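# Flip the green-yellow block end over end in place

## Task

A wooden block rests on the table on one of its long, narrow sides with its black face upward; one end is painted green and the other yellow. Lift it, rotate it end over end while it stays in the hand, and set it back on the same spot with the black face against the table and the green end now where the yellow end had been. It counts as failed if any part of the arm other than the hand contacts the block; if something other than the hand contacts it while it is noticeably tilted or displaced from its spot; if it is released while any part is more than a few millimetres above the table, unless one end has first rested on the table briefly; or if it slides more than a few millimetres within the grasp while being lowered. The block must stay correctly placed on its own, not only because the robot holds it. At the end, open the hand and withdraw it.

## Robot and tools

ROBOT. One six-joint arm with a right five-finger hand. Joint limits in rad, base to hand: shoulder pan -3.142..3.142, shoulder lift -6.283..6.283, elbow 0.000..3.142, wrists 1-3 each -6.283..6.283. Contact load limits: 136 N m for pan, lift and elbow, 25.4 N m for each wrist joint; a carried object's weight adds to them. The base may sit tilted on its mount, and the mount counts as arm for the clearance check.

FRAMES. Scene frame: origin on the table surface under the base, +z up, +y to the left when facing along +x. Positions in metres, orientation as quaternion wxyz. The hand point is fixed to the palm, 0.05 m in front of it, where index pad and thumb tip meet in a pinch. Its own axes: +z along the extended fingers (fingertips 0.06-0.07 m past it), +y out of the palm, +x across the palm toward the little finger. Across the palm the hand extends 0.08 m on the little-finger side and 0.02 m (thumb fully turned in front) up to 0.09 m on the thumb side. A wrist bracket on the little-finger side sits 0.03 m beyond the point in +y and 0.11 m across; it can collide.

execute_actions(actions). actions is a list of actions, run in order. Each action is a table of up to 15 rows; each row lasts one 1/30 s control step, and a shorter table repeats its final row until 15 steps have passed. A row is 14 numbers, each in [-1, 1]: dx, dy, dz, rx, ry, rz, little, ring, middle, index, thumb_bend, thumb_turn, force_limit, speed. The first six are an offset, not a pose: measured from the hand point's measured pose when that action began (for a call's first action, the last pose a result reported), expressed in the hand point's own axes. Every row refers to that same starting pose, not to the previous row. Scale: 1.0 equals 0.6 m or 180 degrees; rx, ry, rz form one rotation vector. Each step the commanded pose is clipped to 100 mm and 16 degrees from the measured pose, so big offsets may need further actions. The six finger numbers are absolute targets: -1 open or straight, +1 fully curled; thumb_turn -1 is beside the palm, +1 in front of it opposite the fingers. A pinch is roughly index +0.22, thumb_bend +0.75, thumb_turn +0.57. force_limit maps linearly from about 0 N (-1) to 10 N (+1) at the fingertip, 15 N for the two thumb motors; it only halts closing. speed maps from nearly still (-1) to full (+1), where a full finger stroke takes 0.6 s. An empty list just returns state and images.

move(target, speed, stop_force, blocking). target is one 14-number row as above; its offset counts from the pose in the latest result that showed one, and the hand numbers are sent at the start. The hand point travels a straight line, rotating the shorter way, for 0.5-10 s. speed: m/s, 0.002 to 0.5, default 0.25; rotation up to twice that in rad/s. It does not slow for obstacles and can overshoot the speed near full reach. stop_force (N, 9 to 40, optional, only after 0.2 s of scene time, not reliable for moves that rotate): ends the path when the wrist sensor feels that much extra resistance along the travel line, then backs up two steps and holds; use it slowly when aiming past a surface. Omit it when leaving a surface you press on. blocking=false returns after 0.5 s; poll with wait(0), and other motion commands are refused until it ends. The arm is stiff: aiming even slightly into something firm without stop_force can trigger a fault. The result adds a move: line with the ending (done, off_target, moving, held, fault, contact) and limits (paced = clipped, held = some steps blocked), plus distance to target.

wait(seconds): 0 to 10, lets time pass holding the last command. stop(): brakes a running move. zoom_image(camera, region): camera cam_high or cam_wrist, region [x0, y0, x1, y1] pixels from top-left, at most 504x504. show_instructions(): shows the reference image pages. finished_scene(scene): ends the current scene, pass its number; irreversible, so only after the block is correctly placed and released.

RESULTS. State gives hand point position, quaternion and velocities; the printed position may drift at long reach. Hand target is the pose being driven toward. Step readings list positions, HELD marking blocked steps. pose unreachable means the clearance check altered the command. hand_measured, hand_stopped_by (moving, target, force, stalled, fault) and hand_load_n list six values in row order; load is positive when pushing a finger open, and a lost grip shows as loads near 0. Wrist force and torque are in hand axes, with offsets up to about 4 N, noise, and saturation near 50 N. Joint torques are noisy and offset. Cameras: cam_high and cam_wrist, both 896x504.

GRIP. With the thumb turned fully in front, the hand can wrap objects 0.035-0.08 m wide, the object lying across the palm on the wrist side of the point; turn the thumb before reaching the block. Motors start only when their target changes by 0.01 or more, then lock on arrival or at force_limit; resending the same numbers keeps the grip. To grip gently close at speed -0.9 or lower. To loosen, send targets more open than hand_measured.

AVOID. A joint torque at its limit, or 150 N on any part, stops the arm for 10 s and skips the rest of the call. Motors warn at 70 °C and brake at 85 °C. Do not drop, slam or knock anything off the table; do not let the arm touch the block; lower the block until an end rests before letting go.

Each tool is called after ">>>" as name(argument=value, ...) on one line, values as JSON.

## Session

>>> execute_actions(actions=[])

Scene clock: 0.00 s.
end_effector_position=(-0.0062, +0.1687, +0.3823) hand_measured=(-1.000, -1.000, -1.000, -1.000, -1.000, -1.000) hand_load_n=(+0.0, +0.0, +0.0, +0.0, +0.0, +0.0) hand_stopped_by=(target, target, target, target, target, target) hand_force_limit=0.00 hand_speed=-0.80 end_effector_quat_wxyz=(-0.293, +0.848, -0.423, +0.124) end_effector_velocity=(-0.000, +0.001, +0.001) end_effector_angular_velocity=(+0.003, +0.001, -0.001)
Joint positions: [ 1.663 -1.797  1.852  1.281  2.204 -2.31 ]
Joint velocities: [ 0.     0.    -0.002 -0.001  0.     0.001]
Joint torques (N m, as the arm reports them, + toward a larger angle): no reading
Wrist force (N, on the end effector, along its own x y z axes, offset not removed): no reading
Wrist torque (N m, same axes, about the end effector's origin, offset not removed): no reading
Hand target: -0.006, +0.169, +0.382; -0.293, +0.848, -0.423, +0.124

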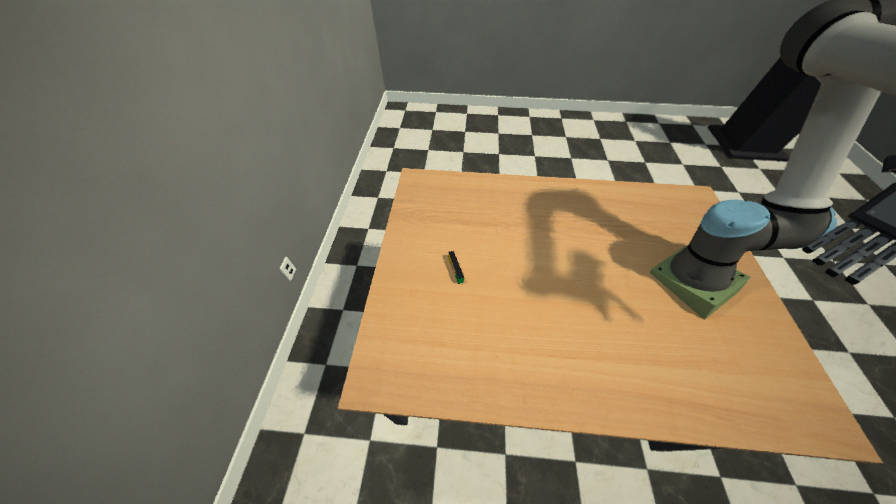

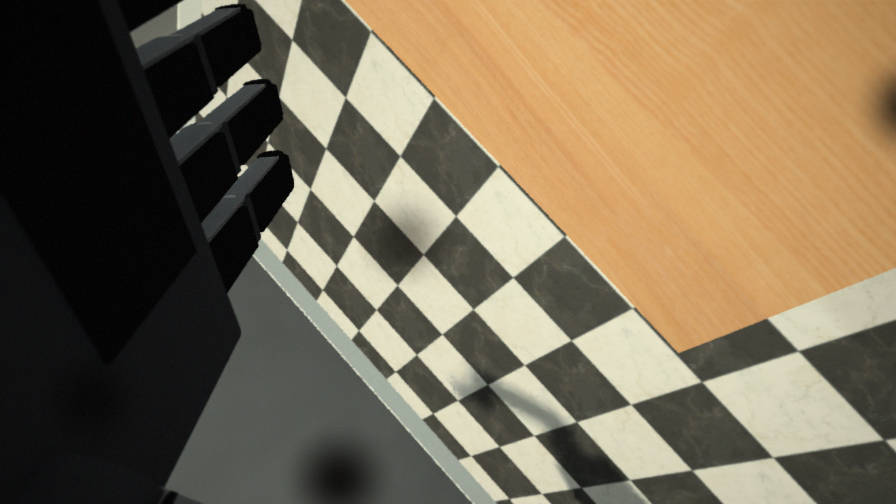

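>>> move(target=[0.766,-0.42,0.661,0.151,0.198,-0.073,-1,-1,-1,-0.4,0.55,0.57,0,0.5], speed=0.25)

Scene clock: 8.77 s.
end_effector_position=(+0.6189, +0.0794, +0.2008) hand_measured=(-1.000, -1.000, -1.000, -0.400, +0.550, +0.570) hand_load_n=(+0.0, +0.0, +0.0, +0.0, +0.0, +0.0) hand_stopped_by=(target, target, target, target, target, target) hand_force_limit=0.00 hand_speed=0.50 end_effector_quat_wxyz=(-0.323, +0.721, -0.353, +0.501) end_effector_velocity=(+0.002, -0.000, -0.001) end_effector_angular_velocity=(-0.001, -0.000, -0.001)
Joint positions: [-0.003 -1.558  1.966 -0.244  1.481 -3.925]
Joint velocities: [-0.     0.004 -0.002 -0.003  0.    -0.   ]
Joint torques (N m, as the arm reports them, + toward a larger angle): [ 13.26 -17.08 -33.84  -2.83   0.79  -1.68]
Wrist force (N, on the end effector, along its own x y z axes, offset not removed): [1.2 0.9 -5.3]
Wrist torque (N m, same axes, about the end effector's origin, offset not removed): [0.25 0.01 0.25]
Hand target: +0.619, +0.079, +0.201; -0.323, +0.721, -0.353, +0.501
Off the commanded pose: 0.000 m, 0 deg.
move: done

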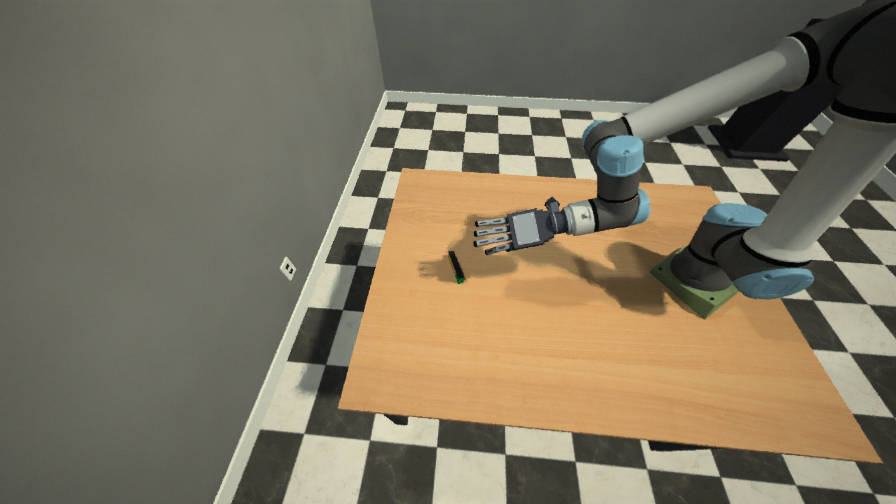

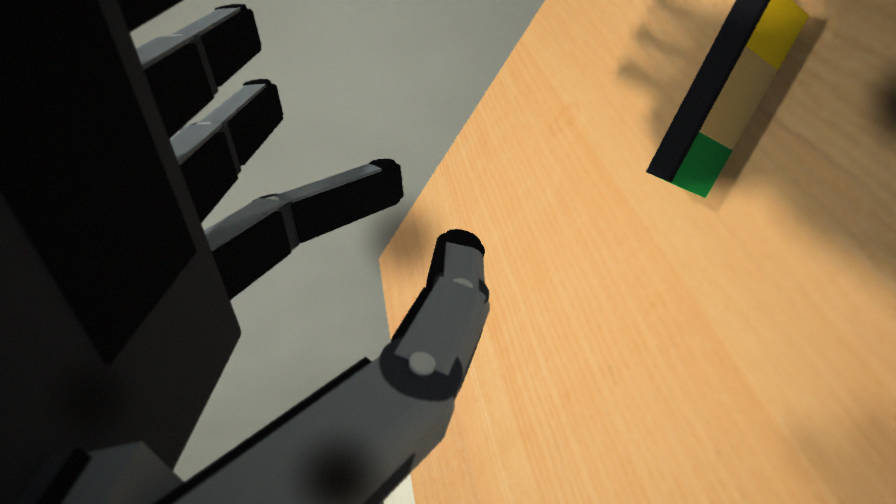

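>>> move(target=[-0.033,0.153,0.195,0.019,-0.032,-0.0115,-1,-1,-1,-0.4,0.55,0.57,0,0.5], speed=0.15)

>>> zoom_image(camera="cam_high", region=[410, 210, 530, 300])

Scene clock: 16.50 s.
end_effector_position=(+0.7079, +0.0592, +0.0820) hand_measured=(-1.000, -1.000, -1.000, -0.400, +0.550, +0.570) hand_load_n=(+0.0, +0.0, +0.0, +0.0, +0.0, +0.0) hand_stopped_by=(target, target, target, target, target, target) hand_force_limit=0.00 hand_speed=0.50 end_effector_quat_wxyz=(-0.352, +0.742, -0.309, +0.480) end_effector_velocity=(+0.002, -0.000, -0.001) end_effector_angular_velocity=(-0.001, -0.001, +0.002)
Joint positions: [-0.148 -1.228  1.833 -0.402  1.227 -3.995]
Joint velocities: [-0.     0.005 -0.005  0.    -0.002 -0.002]
Joint torques (N m, as the arm reports them, + toward a larger angle): [  3.15 -31.07 -27.02  -2.32  -2.06  -1.61]
Wrist force (N, on the end effector, along its own x y z axes, offset not removed): [2.2 -1.0 -2.3]
Wrist torque (N m, same axes, about the end effector's origin, offset not removed): [0.00 -0.24 0.38]
Hand target: +0.708, +0.059, +0.082; -0.352, +0.742, -0.309, +0.480
Off the commanded pose: 0.000 m, 0 deg.
move: done

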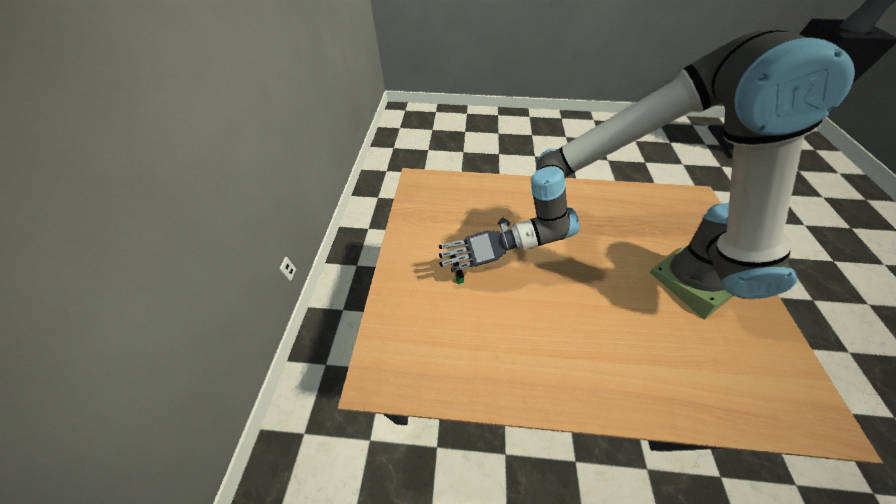

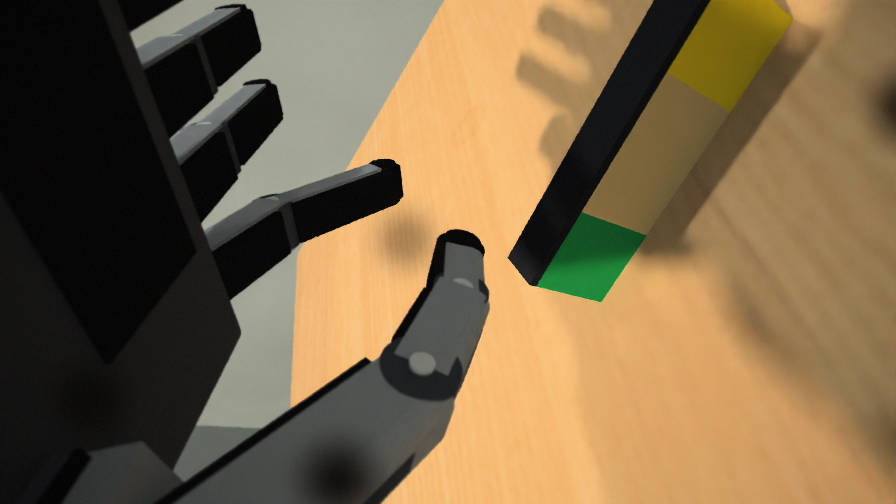

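Region (410, 210, 530, 300) of cam_high's 896x504 image, scaled by 4.200, with more detail than that image has; it fills the top 378 rows of this view, and the rest is white.

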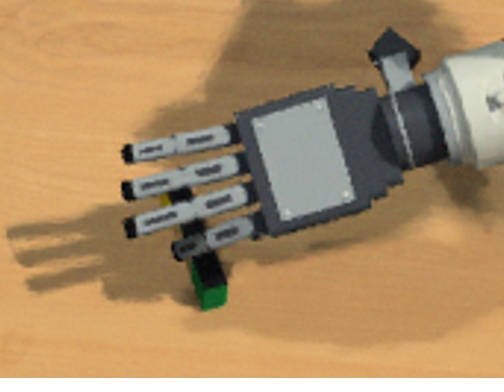

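>>> move(target=[-0.045,0.0425,0.0155,0,0,0,-1,-1,-1,-0.4,0.5,0.57,0,0.5], speed=0.05)

>>> zoom_image(camera="cam_high", region=[410, 210, 530, 300])

Scene clock: 22.07 s.
end_effector_position=(+0.7041, +0.0684, +0.0452) hand_measured=(-1.000, -1.000, -1.000, -0.400, +0.500, +0.570) hand_load_n=(+0.0, +0.0, +0.0, +0.0, +0.0, +0.0) hand_stopped_by=(target, target, target, target, target, target) hand_force_limit=0.00 hand_speed=0.50 end_effector_quat_wxyz=(-0.352, +0.742, -0.309, +0.480) end_effector_velocity=(-0.000, +0.000, -0.002) end_effector_angular_velocity=(-0.000, -0.001, -0.000)
Joint positions: [-0.144 -1.168  1.864 -0.494  1.23  -3.994]
Joint velocities: [-0.     0.003  0.002 -0.006 -0.    -0.   ]
Joint torques (N m, as the arm reports them, + toward a larger angle): [ 15.12 -30.12  -2.23  -2.29   0.88   1.56]
Wrist force (N, on the end effector, along its own x y z axes, offset not removed): [1.4 -1.2 -2.2]
Wrist torque (N m, same axes, about the end effector's origin, offset not removed): [0.03 0.07 0.39]
Hand target: +0.704, +0.068, +0.045; -0.352, +0.742, -0.309, +0.480
Off the commanded pose: 0.000 m, 0 deg.
move: done

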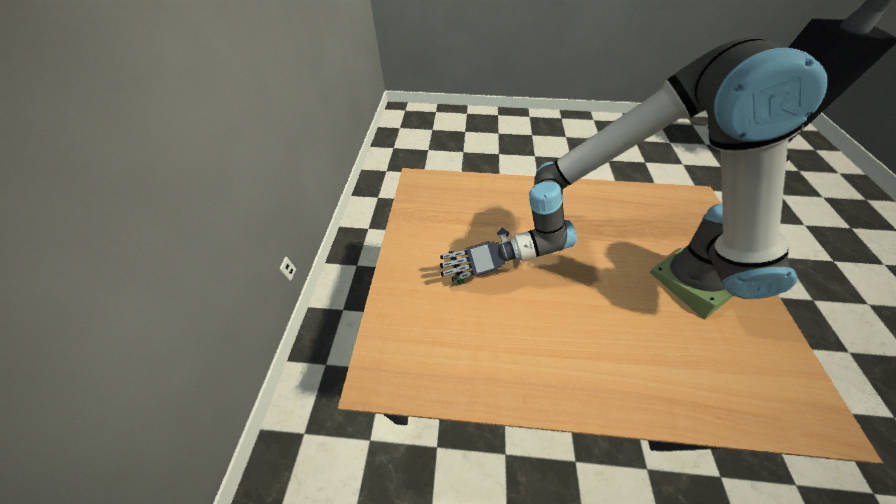

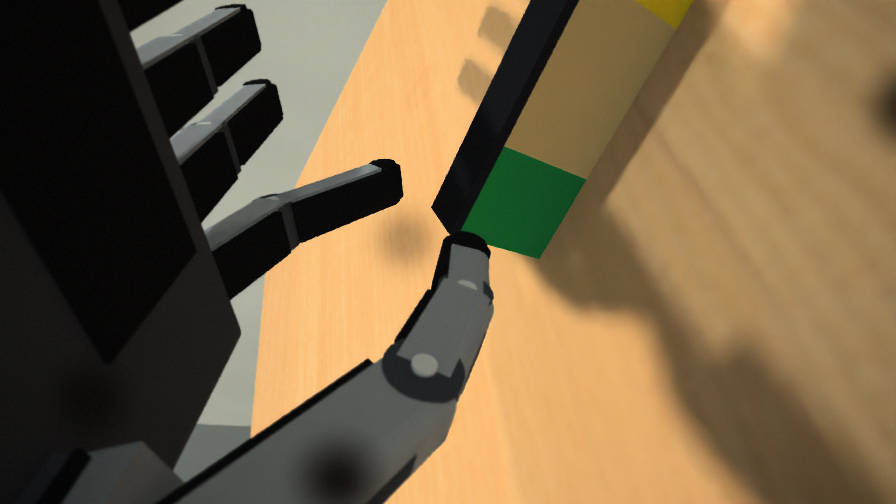

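Region (410, 210, 530, 300) of cam_high's 896x504 image, scaled by 4.200, with more detail than that image has; it fills the top 378 rows of this view, and the rest is white.

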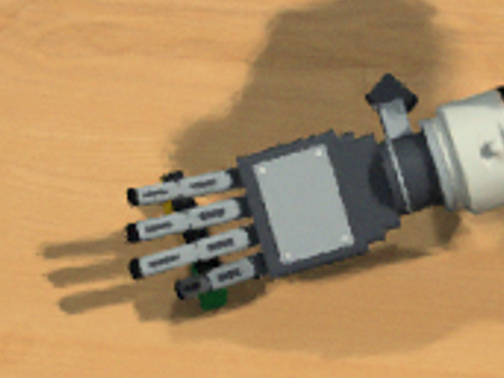

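>>> move(target=[0.018,0.0275,0.01,0,0,0,-1,-1,-1,-0.6,0.4,0.57,0,0.5], speed=0.02)

>>> zoom_image(camera="cam_high", region=[410, 210, 530, 300])

Scene clock: 28.10 s.
end_effector_position=(+0.7115, +0.0520, +0.0354) hand_measured=(-1.000, -1.000, -1.000, -0.600, +0.400, +0.570) hand_load_n=(+0.0, +0.0, +0.0, +0.0, +0.0, +0.0) hand_stopped_by=(target, target, target, target, target, target) hand_force_limit=0.00 hand_speed=0.50 end_effector_quat_wxyz=(-0.352, +0.742, -0.309, +0.480) end_effector_velocity=(+0.000, -0.001, -0.001) end_effector_angular_velocity=(-0.000, +0.000, +0.000)
Joint positions: [-0.18  -1.146  1.848 -0.496  1.196 -4.002]
Joint velocities: [-0.003  0.002 -0.001 -0.    -0.003 -0.001]
Joint torques (N m, as the arm reports them, + toward a larger angle): [  2.88 -33.67 -26.34  -2.28  -1.91  -1.79]
Wrist force (N, on the end effector, along its own x y z axes, offset not removed): [-0.6 0.6 -3.4]
Wrist torque (N m, same axes, about the end effector's origin, offset not removed): [0.25 0.32 0.23]
Hand target: +0.712, +0.052, +0.035; -0.352, +0.742, -0.309, +0.480
Off the commanded pose: 0.000 m, 0 deg.
move: done

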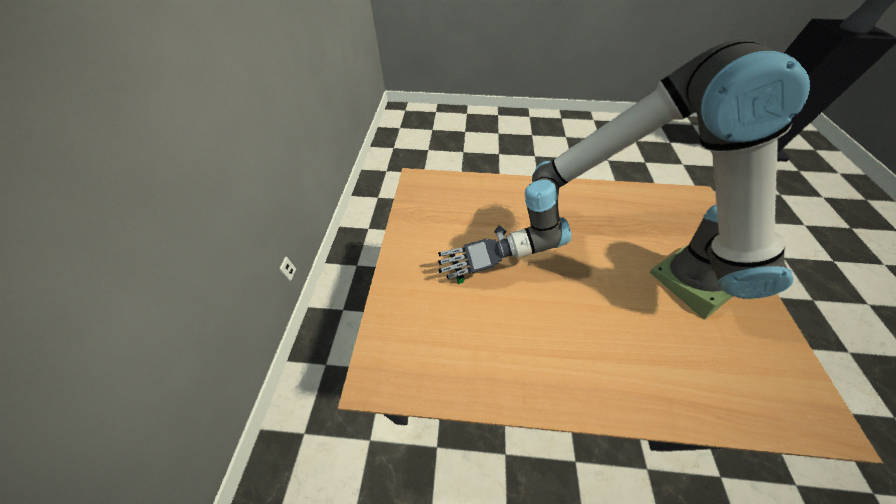

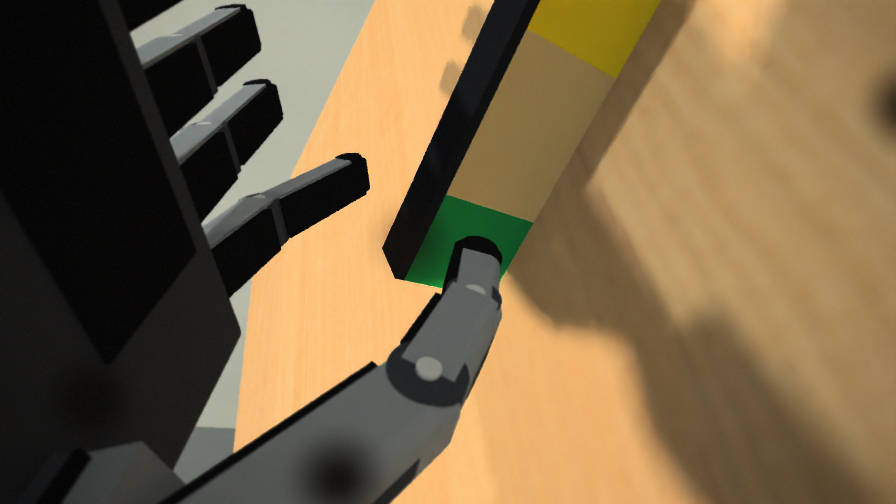

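Region (410, 210, 530, 300) of cam_high's 896x504 image, scaled by 4.200, with more detail than that image has; it fills the top 378 rows of this view, and the rest is white.

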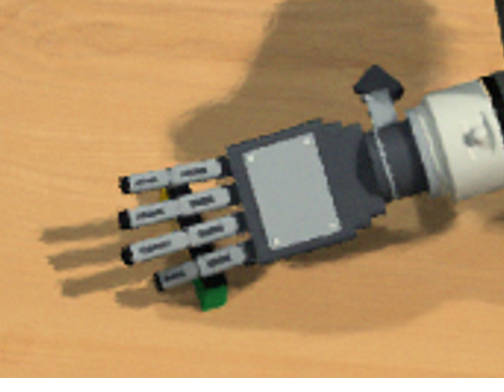

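>>> move(target=[-0.004,0.007,0.0025,0,0,0,-1,-1,-1,-0.2,0.68,0.57,-0.8,-0.7], speed=0.02)

Scene clock: 31.83 s.
end_effector_position=(+0.7115, +0.0519, +0.0303) hand_measured=(-1.000, -1.000, -1.000, -0.200, +0.680, +0.570) hand_load_n=(+0.0, +0.0, +0.0, +0.0, +0.0, +0.0) hand_stopped_by=(target, target, target, target, target, target) hand_force_limit=-0.80 hand_speed=-0.70 end_effector_quat_wxyz=(-0.352, +0.742, -0.309, +0.480) end_effector_velocity=(+0.000, -0.000, +0.000) end_effector_angular_velocity=(-0.000, -0.001, -0.000)
Joint positions: [-0.182 -1.137  1.849 -0.507  1.193 -4.003]
Joint velocities: [-0.    -0.     0.001 -0.001 -0.     0.   ]
Joint torques (N m, as the arm reports them, + toward a larger angle): [  2.84 -31.53  -0.33  -2.57  -2.11  -1.79]
Wrist force (N, on the end effector, along its own x y z axes, offset not removed): [1.9 -2.7 -4.7]
Wrist torque (N m, same axes, about the end effector's origin, offset not removed): [-0.27 -0.22 0.03]
Hand target: +0.712, +0.052, +0.030; -0.352, +0.742, -0.309, +0.480
Off the commanded pose: 0.000 m, 0 deg.
move: done

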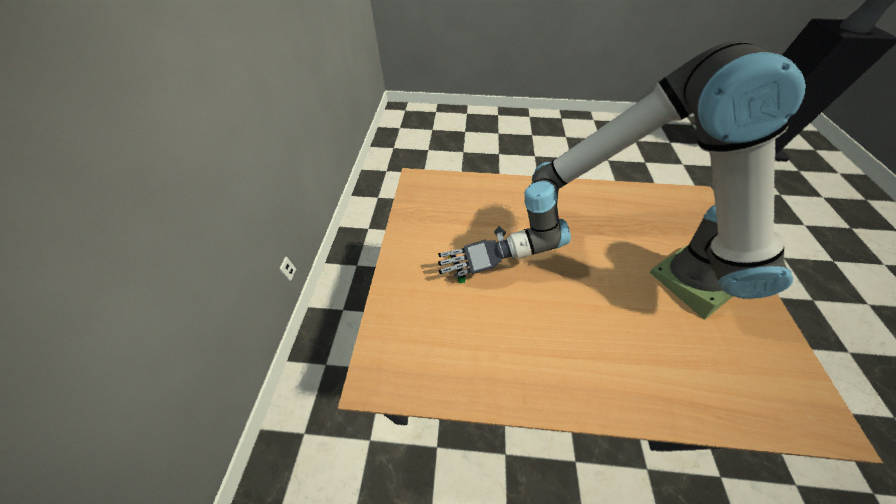

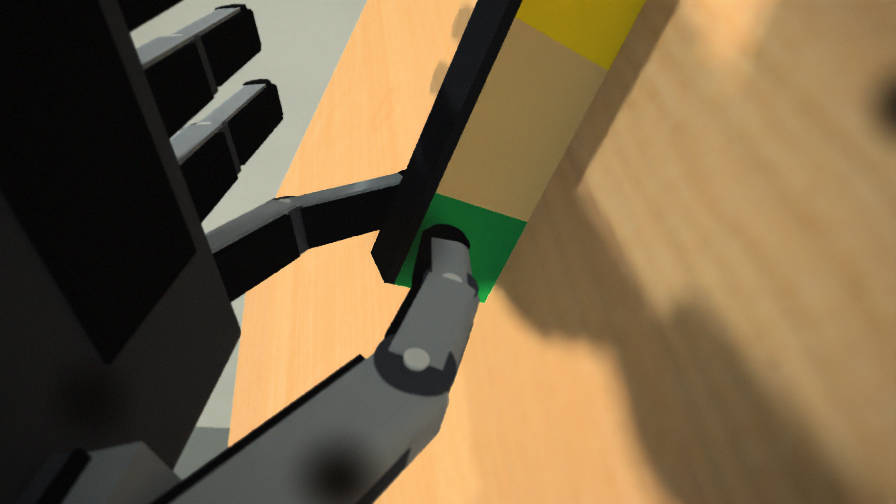

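>>> move(target=[-0.0075,0.011,0.0075,0,0,0,-1,-1,-1,-0.3,0.62,0.57,-0.8,0], speed=0.015)

>>> move(target=[0,0,0,0,0,0,-1,-1,-1,-0.3,0.75,0.57,-0.9,-0.9])

Scene clock: 35.20 s.
end_effector_position=(+0.7133, +0.0528, +0.0215) hand_measured=(-1.000, -1.000, -1.000, -0.300, +0.620, +0.570) hand_load_n=(+0.0, +0.0, +0.0, +0.0, +0.0, +0.0) hand_stopped_by=(target, target, target, target, target, target) hand_force_limit=-0.80 hand_speed=0.00 end_effector_quat_wxyz=(-0.352, +0.742, -0.309, +0.480) end_effector_velocity=(-0.000, +0.001, -0.002) end_effector_angular_velocity=(-0.000, +0.001, +0.002)
Joint positions: [-0.182 -1.118  1.847 -0.523  1.193 -4.003]
Joint velocities: [ 0.001  0.004  0.001 -0.002  0.    -0.001]
Joint torques (N m, as the arm reports them, + toward a larger angle): [  3.26 -29.48 -26.34  -2.34  -2.03  -1.52]
Wrist force (N, on the end effector, along its own x y z axes, offset not removed): [-1.9 2.1 0.2]
Wrist torque (N m, same axes, about the end effector's origin, offset not removed): [0.14 0.21 0.06]
Hand target: +0.713, +0.053, +0.021; -0.352, +0.742, -0.309, +0.480
Off the commanded pose: 0.000 m, 0 deg.
move: done

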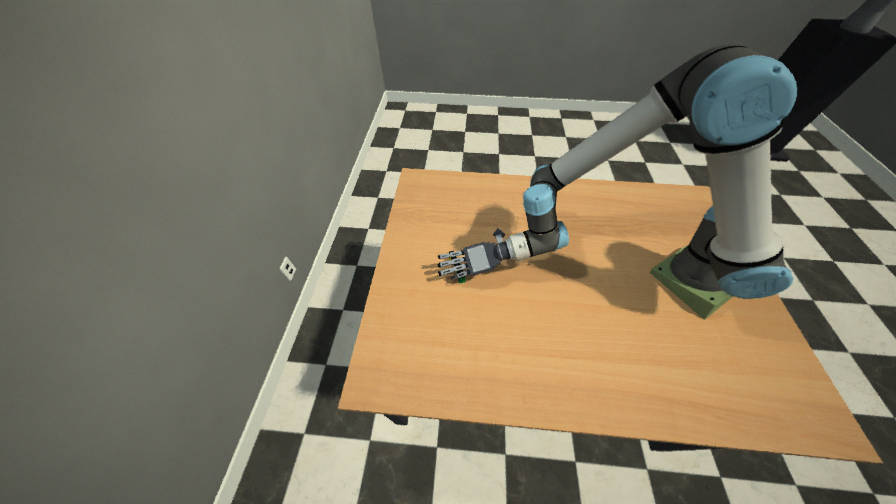

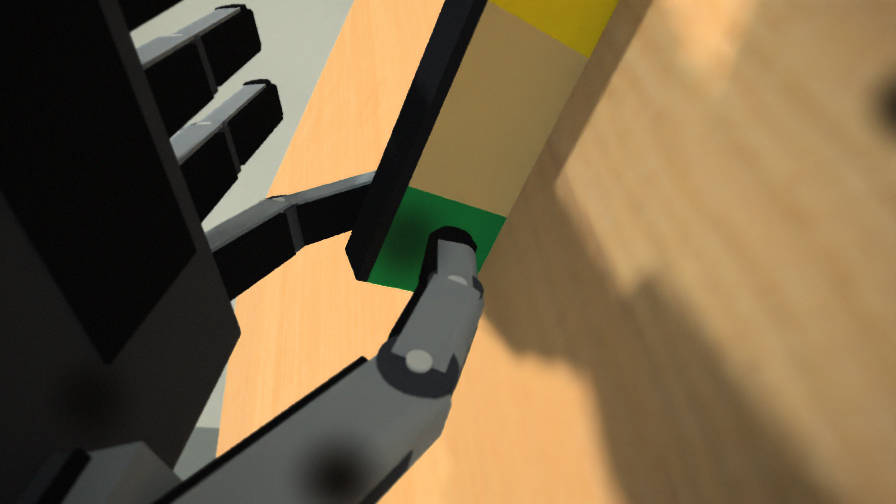

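Scene clock: 36.67 s.
end_effector_position=(+0.7133, +0.0528, +0.0216) hand_measured=(-1.000, -1.000, -1.000, -0.300, +0.750, +0.570) hand_load_n=(+0.0, +0.0, +0.0, +0.0, +0.0, +0.0) hand_stopped_by=(target, target, target, target, target, target) hand_force_limit=-0.90 hand_speed=-0.90 end_effector_quat_wxyz=(-0.352, +0.742, -0.309, +0.480) end_effector_velocity=(+0.000, -0.000, +0.000) end_effector_angular_velocity=(-0.000, -0.000, +0.000)
Joint positions: [-0.182 -1.118  1.847 -0.523  1.193 -4.003]
Joint velocities: [-0.     0.    -0.001  0.001 -0.    -0.001]
Joint torques (N m, as the arm reports them, + toward a larger angle): [  3.68 -51.54 -16.22   1.67  -1.88  -1.66]
Wrist force (N, on the end effector, along its own x y z axes, offset not removed): [3.1 -1.0 -0.1]
Wrist torque (N m, same axes, about the end effector's origin, offset not removed): [-0.33 -0.40 0.42]
Hand target: +0.713, +0.053, +0.022; -0.352, +0.742, -0.309, +0.480
Off the commanded pose: 0.000 m, 0 deg.
move: done

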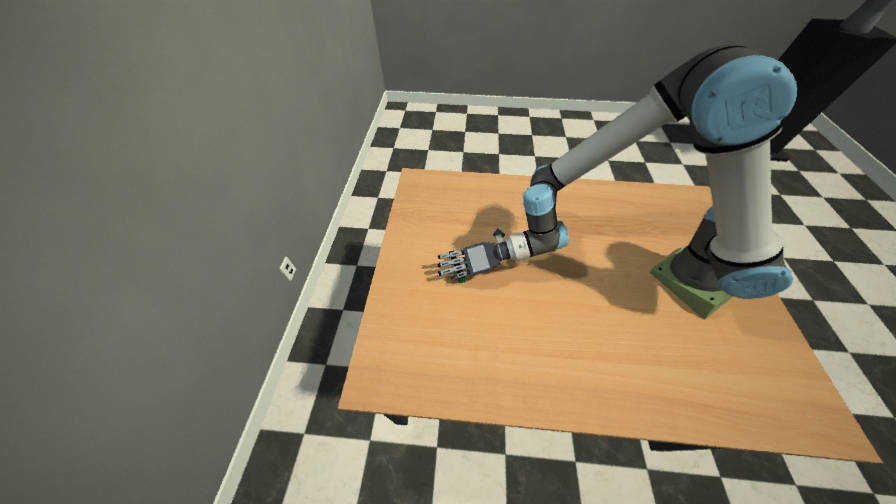

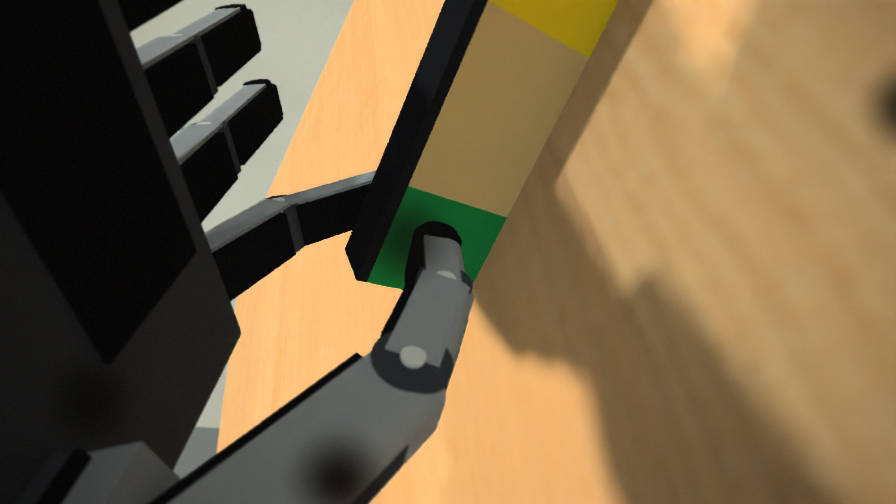

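>>> move(target=[-0.0085,0.001,0.011,0,0,0,-1,-1,-1,-0.2,0.68,0.57,-0.8,-0.5], speed=0.01)

>>> move(target=[0,0,0,0,0,0,-1,-1,-1,0.35,0.68,0.57,0.8,-0.88])

Scene clock: 40.20 s.
end_effector_position=(+0.7175, +0.0579, +0.0167) hand_measured=(-1.000, -1.000, -1.000, -0.200, +0.680, +0.570) hand_load_n=(+0.0, +0.0, +0.0, +0.0, +0.0, +0.0) hand_stopped_by=(target, target, target, target, target, target) hand_force_limit=-0.80 hand_speed=-0.50 end_effector_quat_wxyz=(-0.352, +0.742, -0.309, +0.480) end_effector_velocity=(+0.001, +0.001, -0.001) end_effector_angular_velocity=(+0.001, -0.001, -0.000)
Joint positions: [-0.172 -1.1    1.834 -0.53   1.203 -4.   ]
Joint velocities: [ 0.002  0.004 -0.003 -0.001  0.002  0.001]
Joint torques (N m, as the arm reports them, + toward a larger angle): [ 17.04 -36.14 -27.21  -2.65   1.05   1.52]
Wrist force (N, on the end effector, along its own x y z axes, offset not removed): [-1.0 -0.2 0.0]
Wrist torque (N m, same axes, about the end effector's origin, offset not removed): [-0.30 0.34 0.19]
Hand target: +0.718, +0.058, +0.017; -0.352, +0.742, -0.309, +0.480
Off the commanded pose: 0.000 m, 0 deg.
move: done

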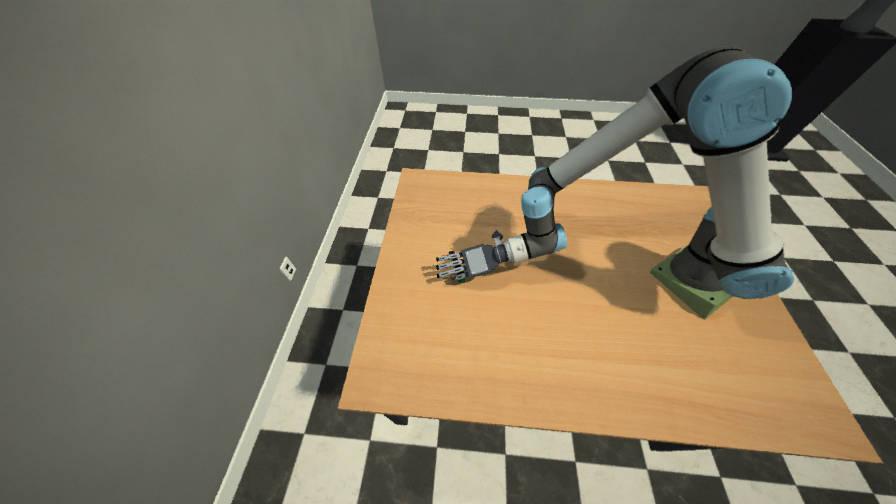

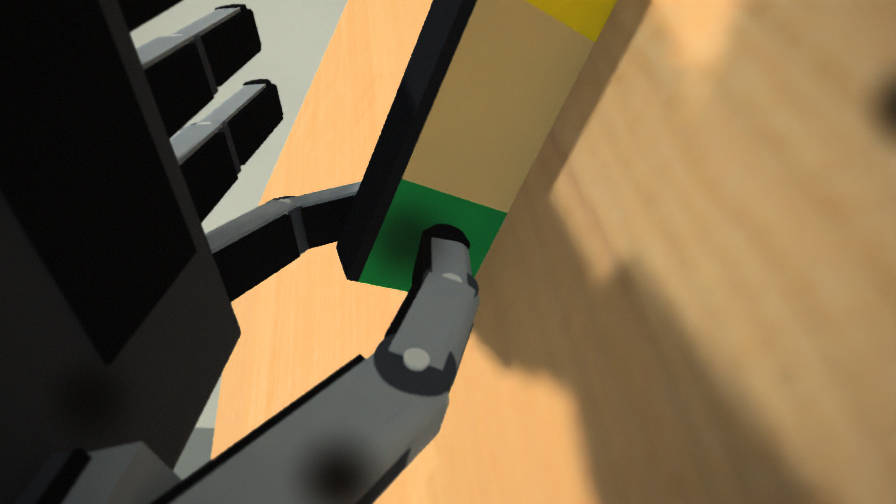

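Scene clock: 41.33 s.
end_effector_position=(+0.7175, +0.0579, +0.0167) hand_measured=(-1.000, -1.000, -1.000, -0.028, +0.678, +0.570) hand_load_n=(+0.0, +0.0, +0.0, +9.5, +1.5, -0.5) hand_stopped_by=(target, target, target, force, target, target) hand_force_limit=0.80 hand_speed=-0.88 end_effector_quat_wxyz=(-0.352, +0.742, -0.309, +0.480) end_effector_velocity=(-0.000, +0.001, +0.000) end_effector_angular_velocity=(+0.001, -0.000, +0.000)
Joint positions: [-0.172 -1.1    1.834 -0.53   1.203 -4.   ]
Joint velocities: [ 0.001 -0.     0.    -0.    -0.     0.001]
Joint torques (N m, as the arm reports them, + toward a larger angle): [  3.66 -49.13   2.3   -0.4   -1.56   0.6 ]
Wrist force (N, on the end effector, along its own x y z axes, offset not removed): [-1.3 -2.3 -1.2]
Wrist torque (N m, same axes, about the end effector's origin, offset not removed): [-0.04 0.61 0.07]
Hand target: +0.718, +0.058, +0.017; -0.352, +0.742, -0.309, +0.480
Off the commanded pose: 0.000 m, 0 deg.
move: done

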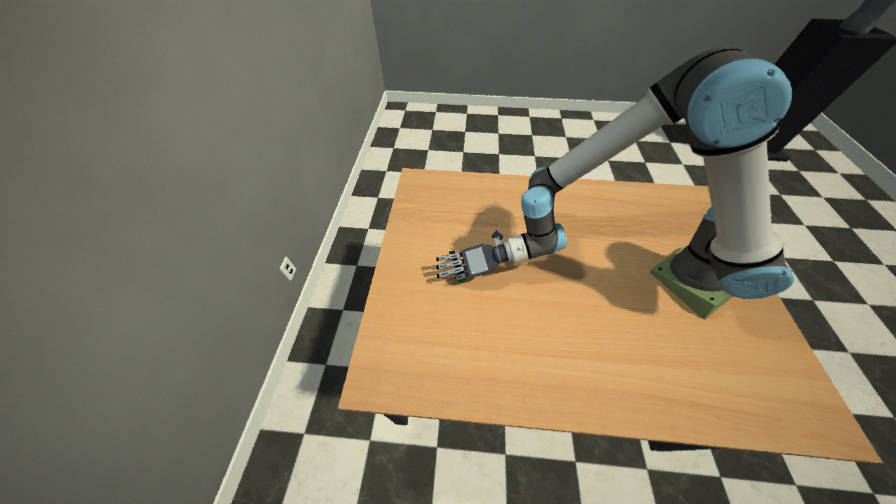

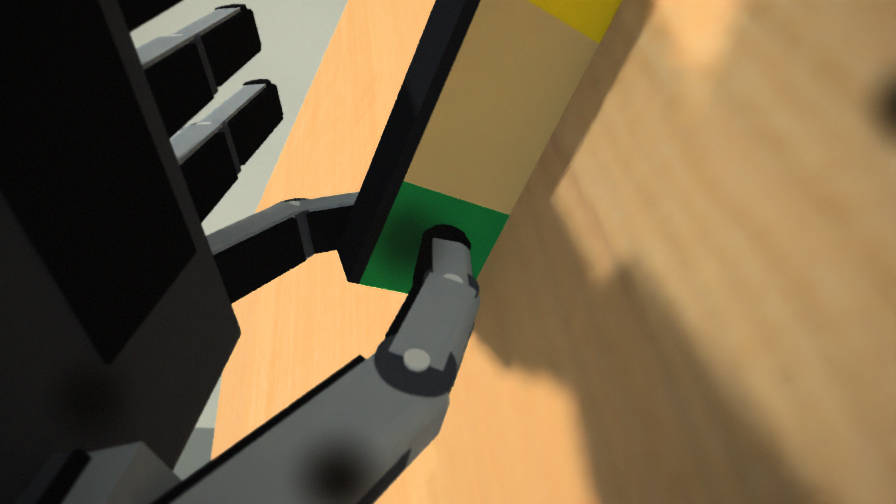

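>>> move(target=[0.133,-0.217,-0.079,0,0,0,-1,-1,-1,0.35,0.68,0.57,0.8,-0.88], speed=0.1)

>>> execute_actions(actions=[[[0,0,0,0,0,0,-1,-1,-1,-0.043,0.68,0.57,0.8,-0.93]],[[0,0,0,0,0,0,-1,-1,-1,-0.043,0.68,0.57,0.8,-0.93]]])

Scene clock: 51.47 s.
end_effector_position=(+0.7169, +0.0569, +0.1764) hand_measured=(-1.000, -1.000, -1.000, -0.028, +0.678, +0.570) hand_load_n=(+0.0, +0.0, +0.0, +8.5, +2.0, -0.5) hand_stopped_by=(target, target, target, force, target, target) hand_force_limit=0.80 hand_speed=-0.88 end_effector_quat_wxyz=(-0.352, +0.742, -0.309, +0.480) end_effector_velocity=(-0.000, +0.000, +0.002) end_effector_angular_velocity=(+0.001, +0.001, +0.000)
Joint positions: [-0.111 -1.34   1.714 -0.173  1.262 -3.987]
Joint velocities: [ 0.001 -0.002 -0.002  0.005  0.001  0.001]
Joint torques (N m, as the arm reports them, + toward a larger angle): [ 17.07 -48.83 -31.58   1.72   0.68   1.75]
Wrist force (N, on the end effector, along its own x y z axes, offset not removed): [-0.3 -1.9 -3.6]
Wrist torque (N m, same axes, about the end effector's origin, offset not removed): [-0.08 0.22 0.24]
Hand target: +0.717, +0.057, +0.177; -0.352, +0.742, -0.309, +0.480
Off the commanded pose: 0.000 m, 0 deg.
move: done

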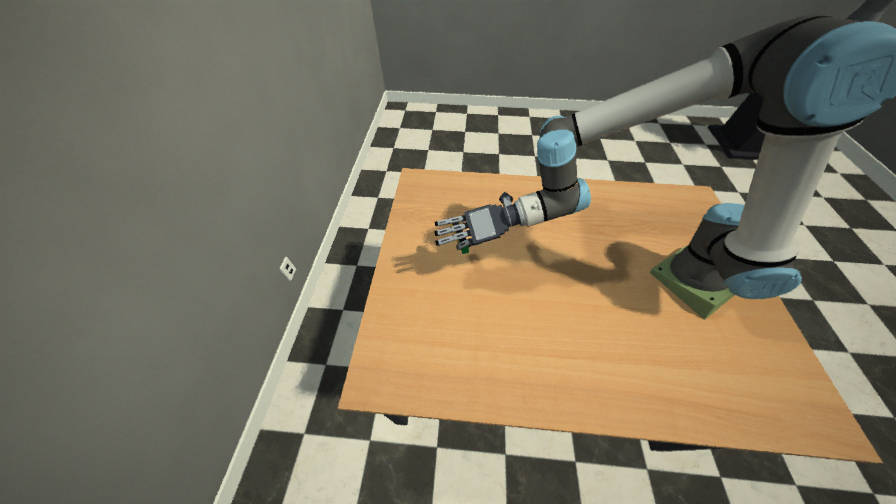

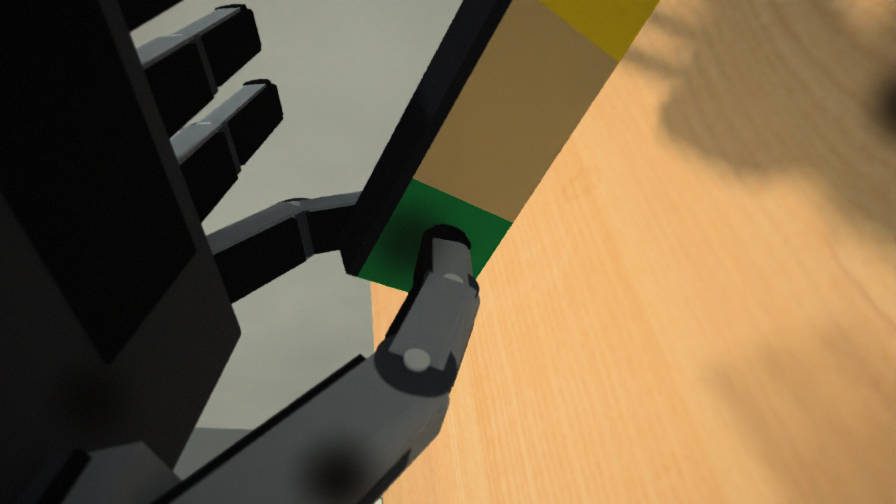

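Scene clock: 52.47 s.
end_effector_position=(+0.7169, +0.0569, +0.1765) hand_measured=(-1.000, -1.000, -1.000, -0.044, +0.680, +0.570) hand_load_n=(+0.0, +0.0, +0.0, +1.5, +1.0, +0.0) hand_stopped_by=(target, target, target, target, target, target) hand_force_limit=0.80 hand_speed=-0.93 end_effector_quat_wxyz=(-0.352, +0.742, -0.309, +0.480) end_effector_velocity=(+0.000, -0.000, +0.000) end_effector_angular_velocity=(-0.001, -0.000, +0.001)
Joint positions: [-0.111 -1.34   1.714 -0.173  1.262 -3.987]
Joint velocities: [ 0.     0.    -0.001  0.001  0.    -0.001]
Joint torques (N m, as the arm reports them, + toward a larger angle): [ 12.38 -36.92 -18.02  -1.57   0.     1.85]
Wrist force (N, on the end effector, along its own x y z axes, offset not removed): [0.7 1.5 -2.3]
Wrist torque (N m, same axes, about the end effector's origin, offset not removed): [0.09 0.06 0.24]
Hand target: +0.717, +0.057, +0.177; -0.352, +0.742, -0.309, +0.480
Off the commanded pose: 0.000 m, 0 deg.
Step readings (end_effector_position; steps 1 to 15: 1st action; 16 to 30: 2nd action):
0: (+0.7169, +0.0569, +0.1764)
1: (+0.7169, +0.0569, +0.1765)
2: (+0.7169, +0.0569, +0.1765)
4: (+0.7169, +0.0569, +0.1765)
8: (+0.7169, +0.0569, +0.1765)
15: (+0.7169, +0.0569, +0.1765)
16: (+0.7169, +0.0569, +0.1765)
17: (+0.7169, +0.0569, +0.1765)
19: (+0.7169, +0.0569, +0.1765)
23: (+0.7169, +0.0569, +0.1765)
30: end_effector_position above

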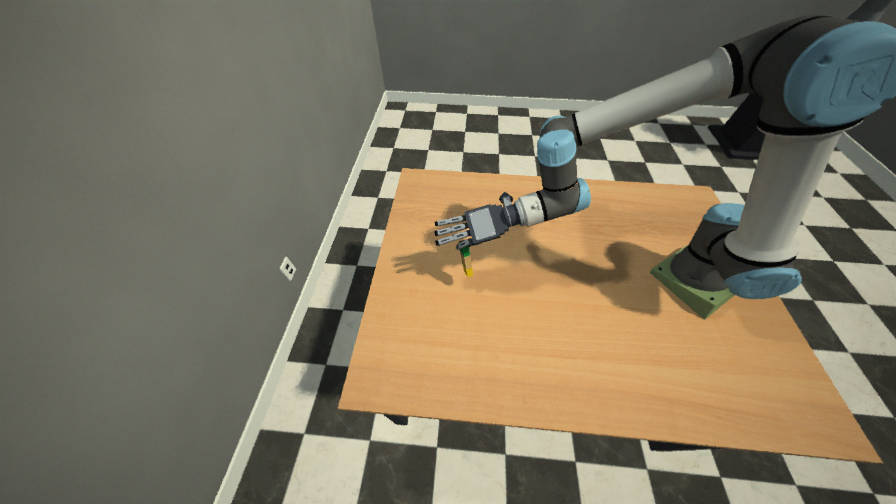

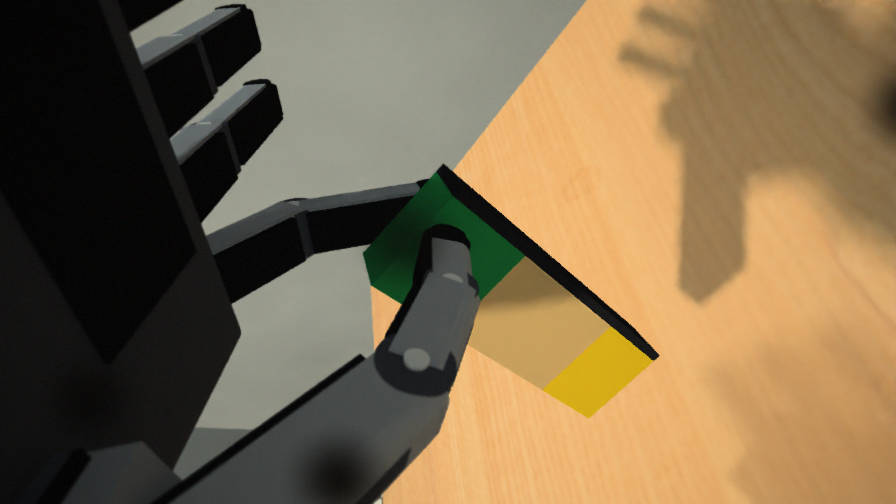

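>>> move(target=[0,0,0,0,0.178,-0.49,-1,-1,-1,-0.043,0.68,0.57,0.8,-0.93], speed=0.15)

Scene clock: 60.30 s.
end_effector_position=(+0.7166, +0.0568, +0.1766) hand_measured=(-1.000, -1.000, -1.000, -0.044, +0.680, +0.570) hand_load_n=(+0.0, +0.0, +0.0, +1.5, +0.5, +0.0) hand_stopped_by=(target, target, target, target, target, target) hand_force_limit=0.80 hand_speed=-0.93 end_effector_quat_wxyz=(+0.166, +0.599, +0.210, +0.755) end_effector_velocity=(-0.001, +0.000, -0.000) end_effector_angular_velocity=(-0.009, -0.004, +0.001)
Joint positions: [-0.016 -1.111  2.07  -1.279  1.362 -5.431]
Joint velocities: [-0.002  0.003  0.002 -0.007 -0.005 -0.008]
Joint torques (N m, as the arm reports them, + toward a larger angle): [  4.81 -29.16   2.11  -3.84  -1.76  -1.89]
Wrist force (N, on the end effector, along its own x y z axes, offset not removed): [-1.6 -0.5 -5.5]
Wrist torque (N m, same axes, about the end effector's origin, offset not removed): [0.11 0.45 0.18]
Hand target: +0.717, +0.057, +0.177; +0.166, +0.599, +0.210, +0.755
Off the commanded pose: 0.000 m, 0 deg.
move: done

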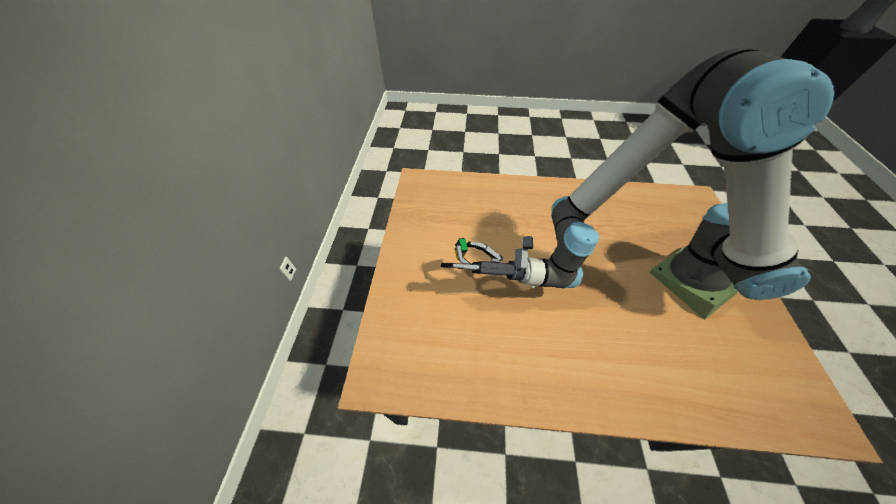

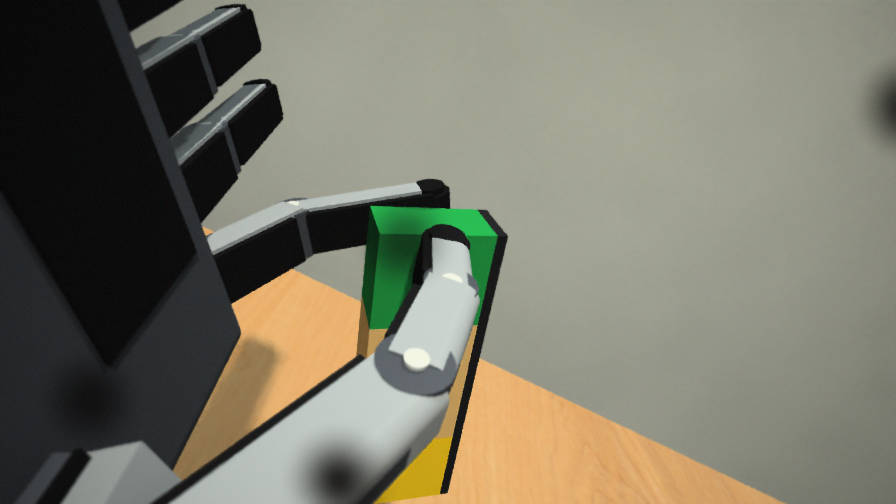

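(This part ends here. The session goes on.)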